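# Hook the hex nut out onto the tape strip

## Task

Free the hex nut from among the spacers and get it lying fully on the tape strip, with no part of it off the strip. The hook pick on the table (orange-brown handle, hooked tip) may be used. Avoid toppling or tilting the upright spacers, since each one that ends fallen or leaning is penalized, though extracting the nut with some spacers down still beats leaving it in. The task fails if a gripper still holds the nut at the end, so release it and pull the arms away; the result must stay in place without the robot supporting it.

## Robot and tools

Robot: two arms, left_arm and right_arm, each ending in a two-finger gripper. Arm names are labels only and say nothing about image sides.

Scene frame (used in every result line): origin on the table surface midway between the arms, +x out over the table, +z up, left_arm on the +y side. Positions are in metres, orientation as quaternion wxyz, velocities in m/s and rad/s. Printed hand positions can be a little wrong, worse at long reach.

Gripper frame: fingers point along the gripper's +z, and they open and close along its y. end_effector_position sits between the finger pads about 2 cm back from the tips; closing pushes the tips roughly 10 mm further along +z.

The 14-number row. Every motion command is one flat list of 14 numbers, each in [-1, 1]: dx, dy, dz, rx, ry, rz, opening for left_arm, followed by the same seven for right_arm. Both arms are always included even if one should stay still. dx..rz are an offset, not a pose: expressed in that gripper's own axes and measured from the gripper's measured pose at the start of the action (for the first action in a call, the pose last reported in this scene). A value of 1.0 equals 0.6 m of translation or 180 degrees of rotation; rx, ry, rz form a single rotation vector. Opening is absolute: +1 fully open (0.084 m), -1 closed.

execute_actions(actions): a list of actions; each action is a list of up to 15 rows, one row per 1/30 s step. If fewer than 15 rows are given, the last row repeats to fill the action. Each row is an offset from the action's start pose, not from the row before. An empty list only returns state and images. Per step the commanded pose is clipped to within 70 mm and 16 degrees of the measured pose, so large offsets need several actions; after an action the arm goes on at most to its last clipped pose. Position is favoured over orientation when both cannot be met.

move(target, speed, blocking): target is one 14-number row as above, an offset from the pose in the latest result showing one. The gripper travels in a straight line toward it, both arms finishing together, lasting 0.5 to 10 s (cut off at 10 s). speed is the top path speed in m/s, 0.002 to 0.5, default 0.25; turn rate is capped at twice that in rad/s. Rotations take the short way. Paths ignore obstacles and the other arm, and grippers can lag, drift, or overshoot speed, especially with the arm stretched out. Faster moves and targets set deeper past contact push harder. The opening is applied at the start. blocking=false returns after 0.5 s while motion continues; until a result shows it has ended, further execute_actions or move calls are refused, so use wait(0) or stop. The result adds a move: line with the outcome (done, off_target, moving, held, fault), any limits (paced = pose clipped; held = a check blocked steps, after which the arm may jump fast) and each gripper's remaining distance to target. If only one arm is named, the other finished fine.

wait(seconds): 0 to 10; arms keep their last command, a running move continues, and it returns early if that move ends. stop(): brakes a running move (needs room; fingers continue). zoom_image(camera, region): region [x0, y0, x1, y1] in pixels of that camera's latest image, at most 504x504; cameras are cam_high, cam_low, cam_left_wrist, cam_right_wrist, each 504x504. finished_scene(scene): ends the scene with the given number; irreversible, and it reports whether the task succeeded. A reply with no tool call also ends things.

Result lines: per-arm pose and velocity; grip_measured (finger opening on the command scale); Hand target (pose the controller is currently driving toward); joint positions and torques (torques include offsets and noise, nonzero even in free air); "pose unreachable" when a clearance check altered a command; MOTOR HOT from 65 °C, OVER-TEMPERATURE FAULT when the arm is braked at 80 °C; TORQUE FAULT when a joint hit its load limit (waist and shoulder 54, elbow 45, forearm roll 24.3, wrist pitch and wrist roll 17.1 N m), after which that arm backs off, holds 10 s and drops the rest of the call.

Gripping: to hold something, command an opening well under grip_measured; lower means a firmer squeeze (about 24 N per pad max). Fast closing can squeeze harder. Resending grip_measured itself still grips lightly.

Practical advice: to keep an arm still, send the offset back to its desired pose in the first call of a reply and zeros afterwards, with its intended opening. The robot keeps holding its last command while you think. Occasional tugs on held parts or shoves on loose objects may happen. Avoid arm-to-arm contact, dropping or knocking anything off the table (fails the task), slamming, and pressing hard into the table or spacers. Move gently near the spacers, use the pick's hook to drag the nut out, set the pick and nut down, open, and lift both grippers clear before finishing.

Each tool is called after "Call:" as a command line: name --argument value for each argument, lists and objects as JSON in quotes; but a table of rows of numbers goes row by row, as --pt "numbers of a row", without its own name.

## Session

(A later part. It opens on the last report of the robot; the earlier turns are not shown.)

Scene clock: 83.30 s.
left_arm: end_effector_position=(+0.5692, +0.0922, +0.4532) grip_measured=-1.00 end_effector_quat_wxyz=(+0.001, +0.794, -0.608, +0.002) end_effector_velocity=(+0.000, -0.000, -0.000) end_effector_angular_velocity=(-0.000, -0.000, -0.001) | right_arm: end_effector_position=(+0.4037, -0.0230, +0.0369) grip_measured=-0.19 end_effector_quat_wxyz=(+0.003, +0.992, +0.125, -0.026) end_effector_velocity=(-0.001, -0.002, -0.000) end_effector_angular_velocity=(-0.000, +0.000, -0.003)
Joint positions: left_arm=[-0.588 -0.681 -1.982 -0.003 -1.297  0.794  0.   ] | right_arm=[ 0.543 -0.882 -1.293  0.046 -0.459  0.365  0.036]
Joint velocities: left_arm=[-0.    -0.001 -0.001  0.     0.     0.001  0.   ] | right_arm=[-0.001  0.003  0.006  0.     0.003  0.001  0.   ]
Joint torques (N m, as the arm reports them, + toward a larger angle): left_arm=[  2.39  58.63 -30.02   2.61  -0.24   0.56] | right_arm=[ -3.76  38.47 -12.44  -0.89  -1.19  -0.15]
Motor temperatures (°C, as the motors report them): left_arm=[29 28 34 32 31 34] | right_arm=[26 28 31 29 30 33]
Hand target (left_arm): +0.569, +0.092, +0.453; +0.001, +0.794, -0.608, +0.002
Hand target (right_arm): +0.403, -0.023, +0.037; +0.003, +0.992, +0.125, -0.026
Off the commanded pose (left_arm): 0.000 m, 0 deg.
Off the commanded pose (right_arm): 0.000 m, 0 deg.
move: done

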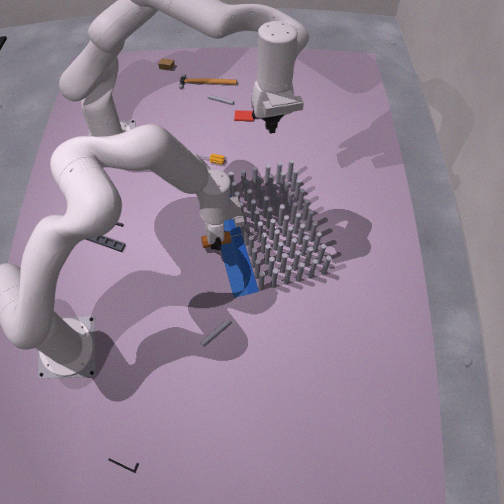

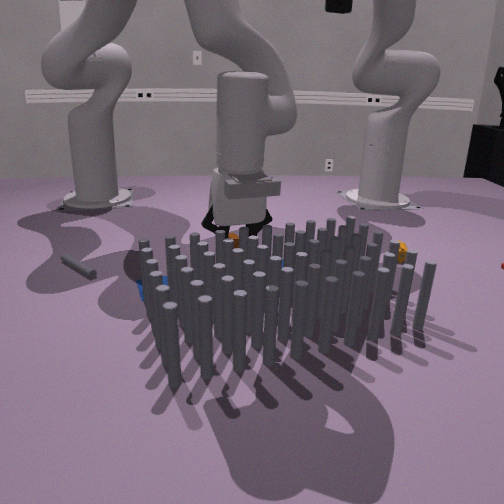

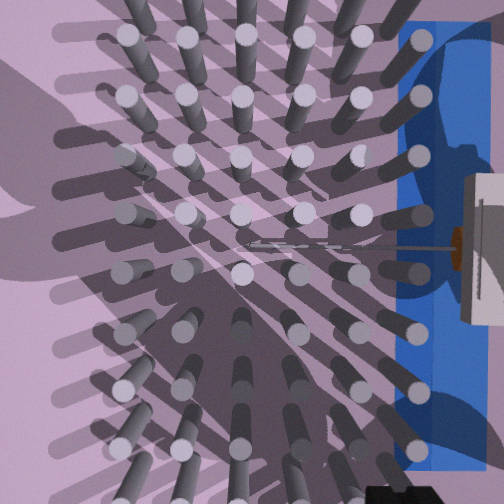

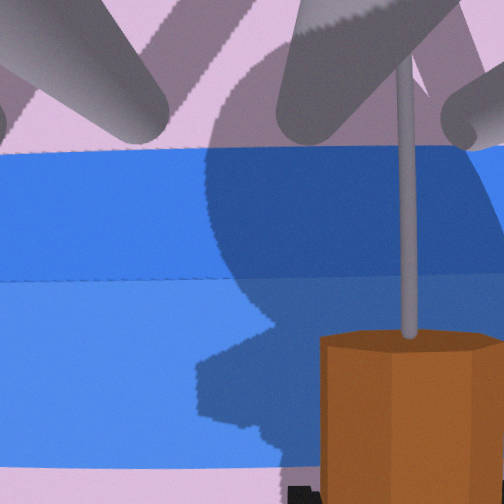

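Call:
move --target '[0,0,0,0,0,0,-1, -0.268,0.006,0.016,0,0,0,-0.7]' --speed 0.09

Call:
zoom_image --camera "cam_left_wrist" --region '[224, 190, 504, 300]'

Scene clock: 89.63 s.
left_arm: end_effector_position=(+0.5692, +0.0922, +0.4532) grip_measured=-1.00 end_effector_quat_wxyz=(+0.001, +0.794, -0.608, +0.002) end_effector_velocity=(-0.000, -0.001, +0.000) end_effector_angular_velocity=(-0.000, -0.001, -0.002) | right_arm: end_effector_position=(+0.2486, -0.0657, +0.0362) grip_measured=-0.19 end_effector_quat_wxyz=(+0.003, +0.992, +0.125, -0.026) end_effector_velocity=(-0.002, -0.000, +0.000) end_effector_angular_velocity=(+0.000, +0.000, -0.000)
Joint positions: left_arm=[-0.588 -0.681 -1.982 -0.003 -1.297  0.794  0.   ] | right_arm=[ 0.674 -0.66  -0.842  0.12  -0.229  0.42   0.036]
Joint velocities: left_arm=[-0.001  0.     0.     0.     0.001  0.001  0.   ] | right_arm=[ 0.003  0.003  0.005  0.003  0.002 -0.     0.   ]
Joint torques (N m, as the arm reports them, + toward a larger angle): left_arm=[  2.86  58.99 -29.67   2.3   -0.25   0.6 ] | right_arm=[-3.01 31.93 -8.91 -0.68 -1.   -0.13]
Motor temperatures (°C, as the motors report them): left_arm=[29 28 34 32 31 34] | right_arm=[26 28 31 29 30 33]
Hand target (left_arm): +0.569, +0.092, +0.453; +0.001, +0.794, -0.608, +0.002
Hand target (right_arm): +0.248, -0.066, +0.036; +0.003, +0.992, +0.125, -0.026
Off the commanded pose (left_arm): 0.000 m, 0 deg.
Off the commanded pose (right_arm): 0.001 m, 0 deg.
move: done

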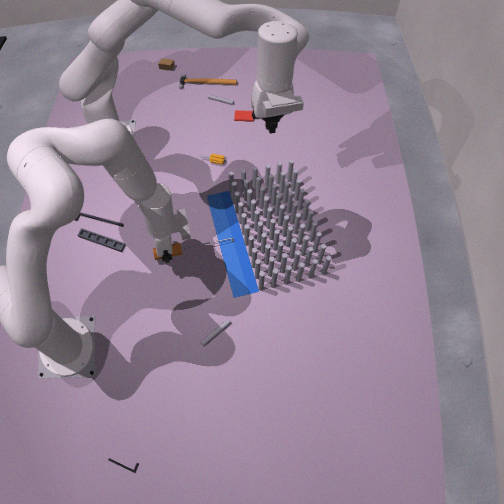

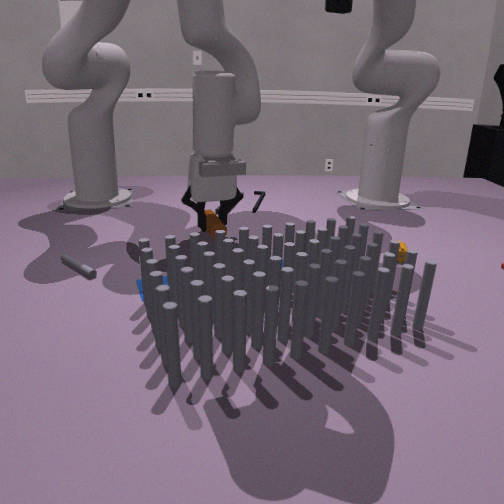

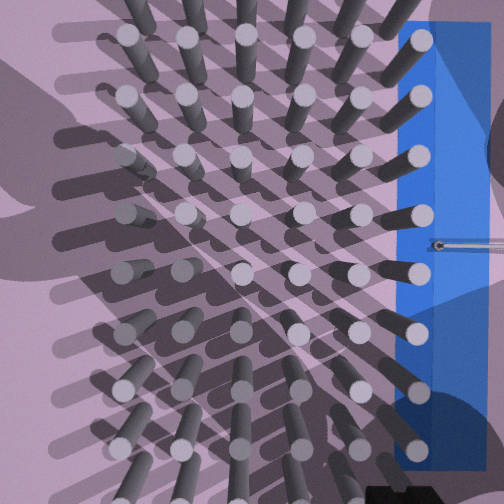

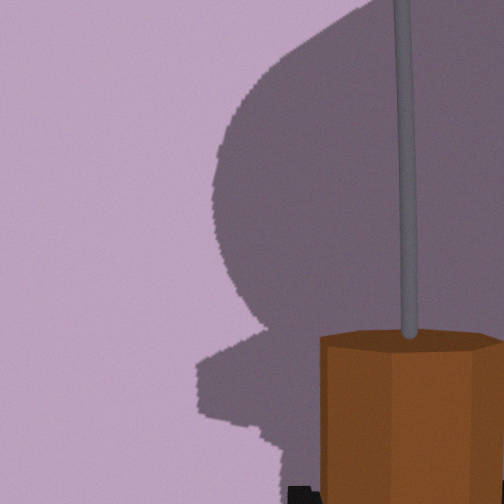

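Region (224, 190, 504, 300) of cam_left_wrist's 504x504 image, scaled by 1.800, with more detail than that image has; it fills the top 198 rows of this view, and the rest is white.

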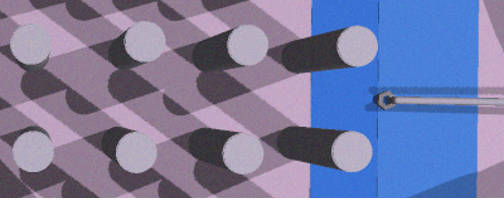

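Call:
move --target '[0,0,0,0,0,0,-1, 0.0012,0,-0.002,0,0.0167,0,-0.7]' --speed 0.05

Call:
move --target '[0,0,0,0,0,0,-1, -0.09,0.03,0.0203,0,0,0,-0.7]' --speed 0.1

Call:
execute_actions --actions '[[[0,0,0,0,0,0,-1,0,0,0,0,0,0,-0.4],[0,0,0,0,0,0,-1,0,0,0,0,0,0,-0.2],[0,0,0,0,0,0,-1,0,0,0,0,0,0,-0.1],[0,0,0,0,0,0,-1,0,0,0,0,0,0,0.1],[0,0,0,0,0,0,-1,0,0,0,0,0,0,0.3],[0,0,0,0,0,0,-1,0,0,0,0,0,0,0.6]]]'

Call:
move --target '[0,0,0,0,0,0,-1, 0,0,-0.15,0,0,0,0.6]' --speed 0.2

Scene clock: 98.33 s.
left_arm: end_effector_position=(+0.5692, +0.0922, +0.4532) grip_measured=-1.00 end_effector_quat_wxyz=(+0.001, +0.794, -0.608, +0.002) end_effector_velocity=(+0.000, +0.000, -0.001) end_effector_angular_velocity=(+0.001, +0.000, -0.001) | right_arm: end_effector_position=(+0.2493, -0.0654, +0.0373) grip_measured=-0.19 end_effector_quat_wxyz=(-0.001, +0.992, +0.125, -0.001) end_effector_velocity=(+0.001, +0.000, +0.000) end_effector_angular_velocity=(-0.003, -0.015, -0.001)
Joint positions: left_arm=[-0.588 -0.681 -1.982 -0.003 -1.297  0.794  0.   ] | right_arm=[ 0.687 -0.643 -0.813  0.014 -0.171  0.537  0.036]
Joint velocities: left_arm=[ 0.    -0.001  0.001  0.001  0.001  0.     0.   ] | right_arm=[ 0.005  0.002  0.004 -0.075  0.009  0.08   0.   ]
Joint torques (N m, as the arm reports them, + toward a larger angle): left_arm=[  3.18  57.56 -30.24   2.61  -0.44   0.49] | right_arm=[-5.34 31.3  -8.93 -0.51 -0.93 -0.19]
Motor temperatures (°C, as the motors report them): left_arm=[29 28 34 32 31 34] | right_arm=[26 28 31 29 30 33]
Hand target (left_arm): +0.569, +0.092, +0.453; +0.001, +0.794, -0.608, +0.002
Hand target (right_arm): +0.249, -0.065, +0.037; -0.000, +0.992, +0.125, -0.000
Off the commanded pose (left_arm): 0.000 m, 0 deg.
Off the commanded pose (right_arm): 0.000 m, 0 deg.
move: done

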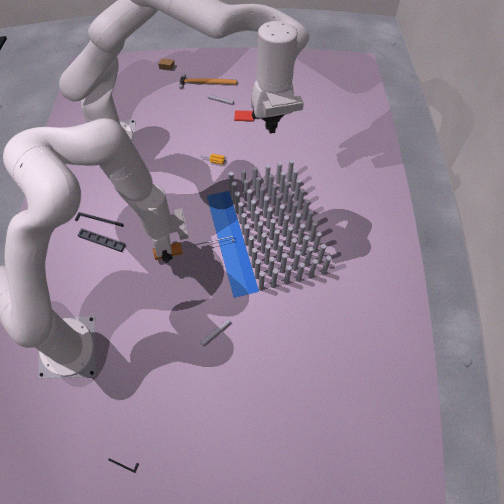

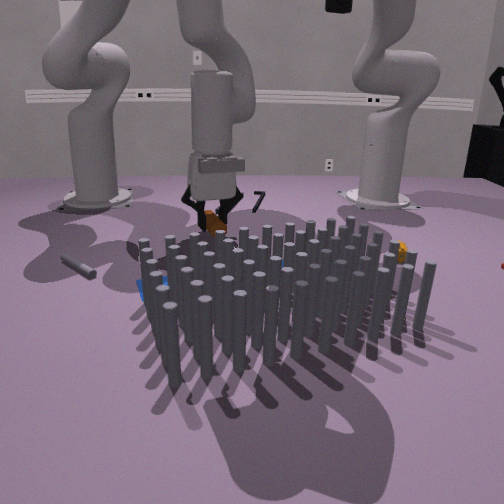

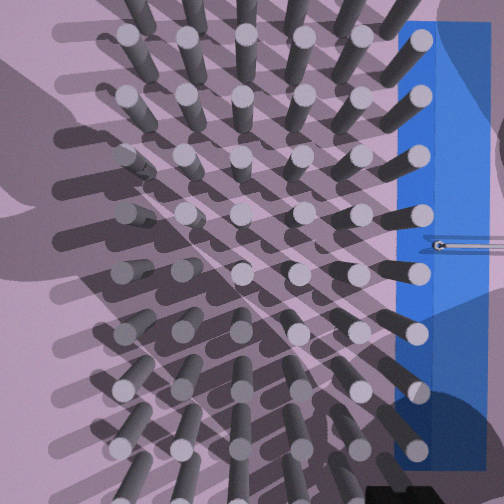

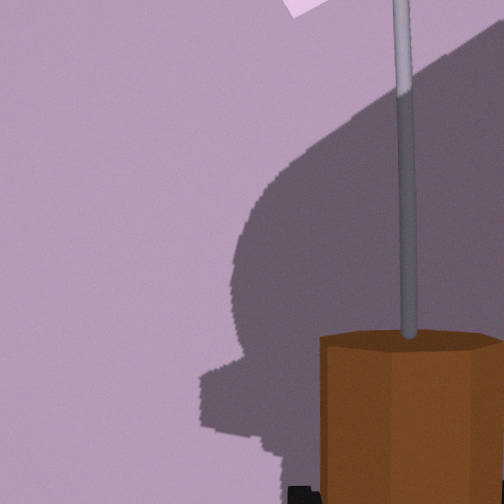

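Scene clock: 99.33 s.
left_arm: end_effector_position=(+0.5692, +0.0922, +0.4532) grip_measured=-1.00 end_effector_quat_wxyz=(+0.001, +0.794, -0.608, +0.002) end_effector_velocity=(-0.000, -0.000, +0.000) end_effector_angular_velocity=(-0.000, +0.000, -0.001) | right_arm: end_effector_position=(+0.2016, -0.0958, +0.0254) grip_measured=-0.19 end_effector_quat_wxyz=(-0.001, +0.992, +0.125, -0.001) end_effector_velocity=(-0.002, -0.001, -0.000) end_effector_angular_velocity=(+0.001, +0.001, +0.000)
Joint positions: left_arm=[-0.588 -0.681 -1.982 -0.003 -1.297  0.794  0.   ] | right_arm=[ 0.72  -0.603 -0.669  0.037 -0.066  0.547  0.036]
Joint velocities: left_arm=[-0.001  0.     0.    -0.001 -0.     0.     0.   ] | right_arm=[ 0.     0.002  0.006  0.014  0.004 -0.014  0.   ]
Joint torques (N m, as the arm reports them, + toward a larger angle): left_arm=[  2.81  59.93 -30.25   1.92  -0.38   0.63] | right_arm=[-2.54 27.3  -7.38 -0.9  -0.84 -0.03]
Motor temperatures (°C, as the motors report them): left_arm=[29 28 34 32 31 34] | right_arm=[26 28 31 29 30 33]
Hand target (left_arm): +0.569, +0.092, +0.453; +0.001, +0.794, -0.608, +0.002
Hand target (right_arm): +0.201, -0.096, +0.025; -0.001, +0.992, +0.125, -0.001
Off the commanded pose (left_arm): 0.000 m, 0 deg.
Off the commanded pose (right_arm): 0.000 m, 0 deg.
move: done

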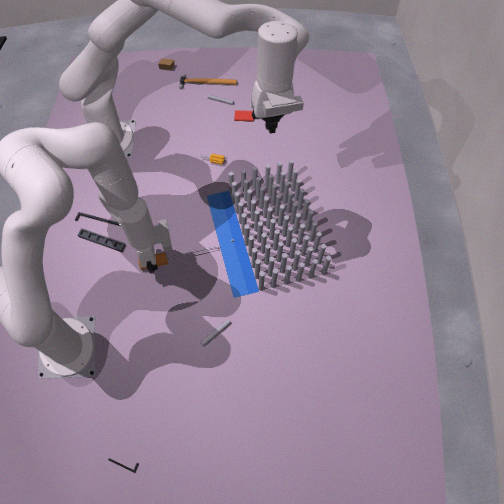

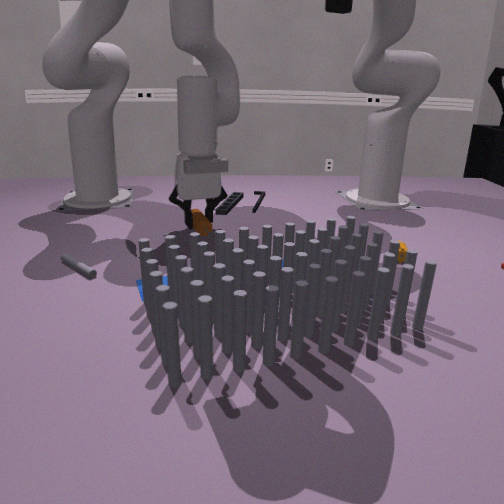

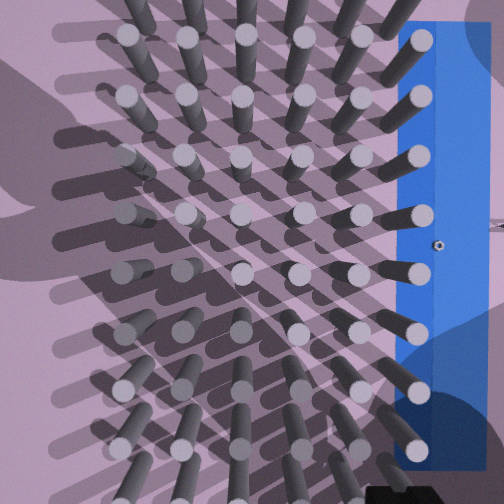

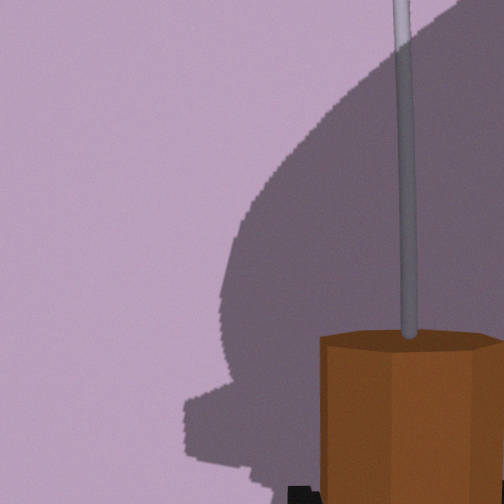

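Scene clock: 99.83 s.
left_arm: end_effector_position=(+0.5692, +0.0922, +0.4532) grip_measured=-1.00 end_effector_quat_wxyz=(+0.001, +0.794, -0.608, +0.002) end_effector_velocity=(+0.000, -0.000, -0.000) end_effector_angular_velocity=(+0.000, -0.001, -0.000) | right_arm: end_effector_position=(+0.2016, -0.0958, +0.0254) grip_measured=+0.59 end_effector_quat_wxyz=(-0.001, +0.992, +0.125, -0.001) end_effector_velocity=(-0.000, +0.000, -0.000) end_effector_angular_velocity=(-0.001, +0.001, -0.000)
Joint positions: left_arm=[-0.588 -0.681 -1.982 -0.003 -1.297  0.794  0.   ] | right_arm=[ 0.72  -0.603 -0.669  0.037 -0.066  0.547  0.069]
Joint velocities: left_arm=[-0.    -0.001 -0.     0.001  0.001 -0.     0.   ] | right_arm=[ 0.    -0.001 -0.001 -0.    -0.001  0.001  0.   ]
Joint torques (N m, as the arm reports them, + toward a larger angle): left_arm=[  3.36  58.38 -30.26   2.76  -0.56   0.28] | right_arm=[-3.31 28.38 -7.08 -1.1  -0.81 -0.06]
Motor temperatures (°C, as the motors report them): left_arm=[29 28 34 32 31 34] | right_arm=[26 28 31 29 30 33]
Hand target (left_arm): +0.569, +0.092, +0.453; +0.001, +0.794, -0.608, +0.002
Hand target (right_arm): +0.202, -0.096, +0.025; -0.001, +0.992, +0.125, -0.001
Off the commanded pose (left_arm): 0.000 m, 0 deg.
Off the commanded pose (right_arm): 0.000 m, 0 deg.

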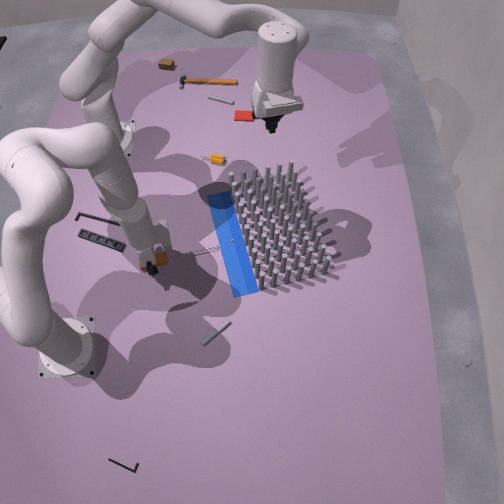

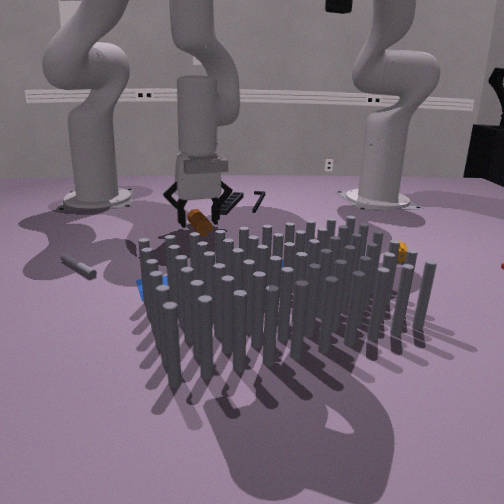

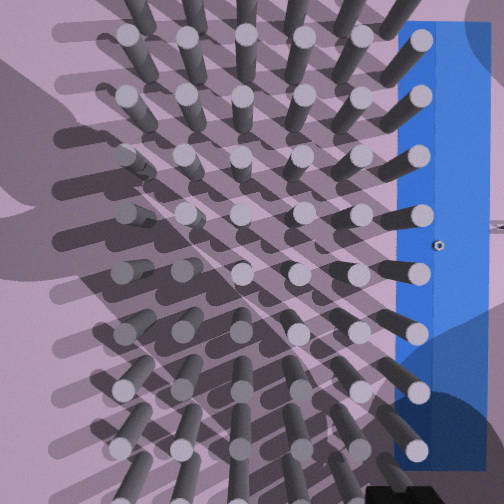

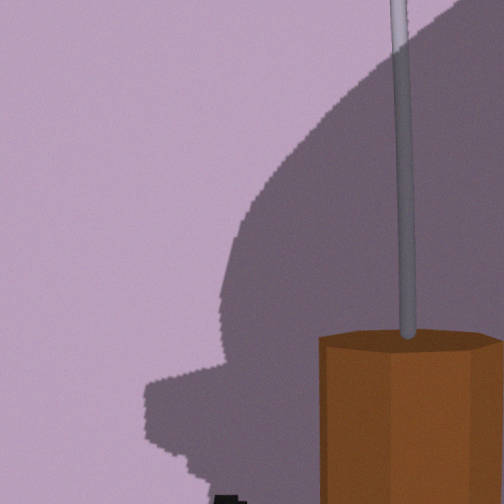

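Scene clock: 100.83 s.
left_arm: end_effector_position=(+0.5692, +0.0922, +0.4532) grip_measured=-1.00 end_effector_quat_wxyz=(+0.001, +0.794, -0.608, +0.002) end_effector_velocity=(+0.000, +0.000, -0.001) end_effector_angular_velocity=(+0.000, +0.001, -0.001) | right_arm: end_effector_position=(+0.2019, -0.0959, +0.1153) grip_measured=+0.59 end_effector_quat_wxyz=(-0.001, +0.992, +0.125, -0.001) end_effector_velocity=(-0.000, -0.000, +0.002) end_effector_angular_velocity=(-0.001, +0.001, -0.001)
Joint positions: left_arm=[-0.588 -0.681 -1.982 -0.003 -1.297  0.794  0.   ] | right_arm=[ 0.719 -0.363 -0.64   0.007 -0.277  0.576  0.069]
Joint velocities: left_arm=[ 0.    -0.001  0.001  0.     0.     0.001  0.   ] | right_arm=[ 0.     0.005  0.001 -0.001 -0.005  0.002  0.   ]
Joint torques (N m, as the arm reports them, + toward a larger angle): left_arm=[  3.09  60.49 -29.58   2.51  -0.45   0.59] | right_arm=[ -3.64  23.89 -10.3   -0.69  -0.88  -0.01]
Motor temperatures (°C, as the motors report them): left_arm=[29 28 34 32 31 34] | right_arm=[26 28 31 29 30 33]
Hand target (left_arm): +0.569, +0.092, +0.453; +0.001, +0.794, -0.608, +0.002
Hand target (right_arm): +0.202, -0.096, +0.116; -0.001, +0.992, +0.125, -0.001
Off the commanded pose (left_arm): 0.000 m, 0 deg.
Off the commanded pose (right_arm): 0.000 m, 0 deg.
move: done

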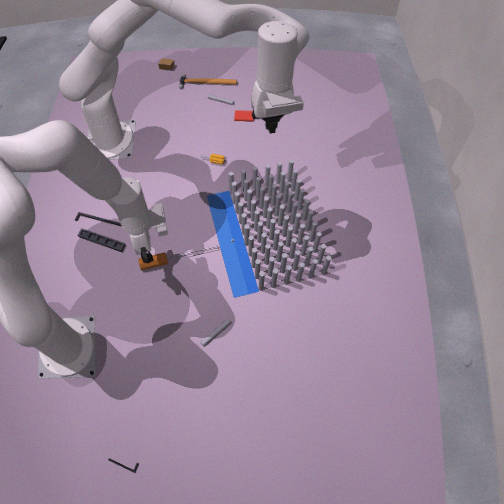

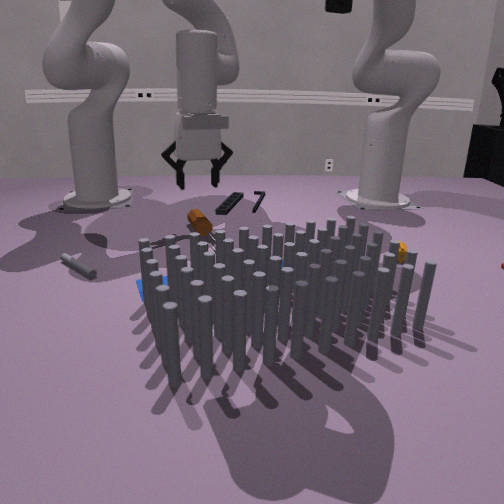

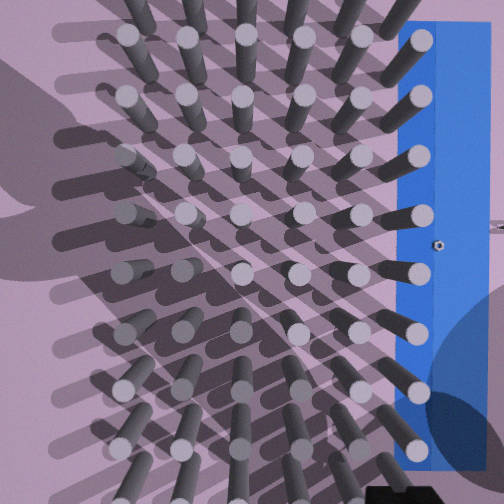

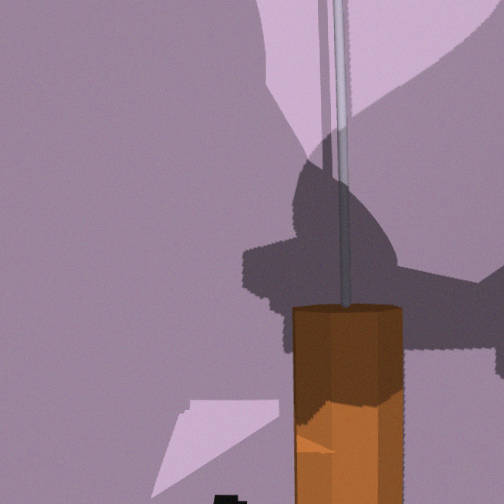

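Call:
finished_scene --scene 2

The scene is finished: the task was done.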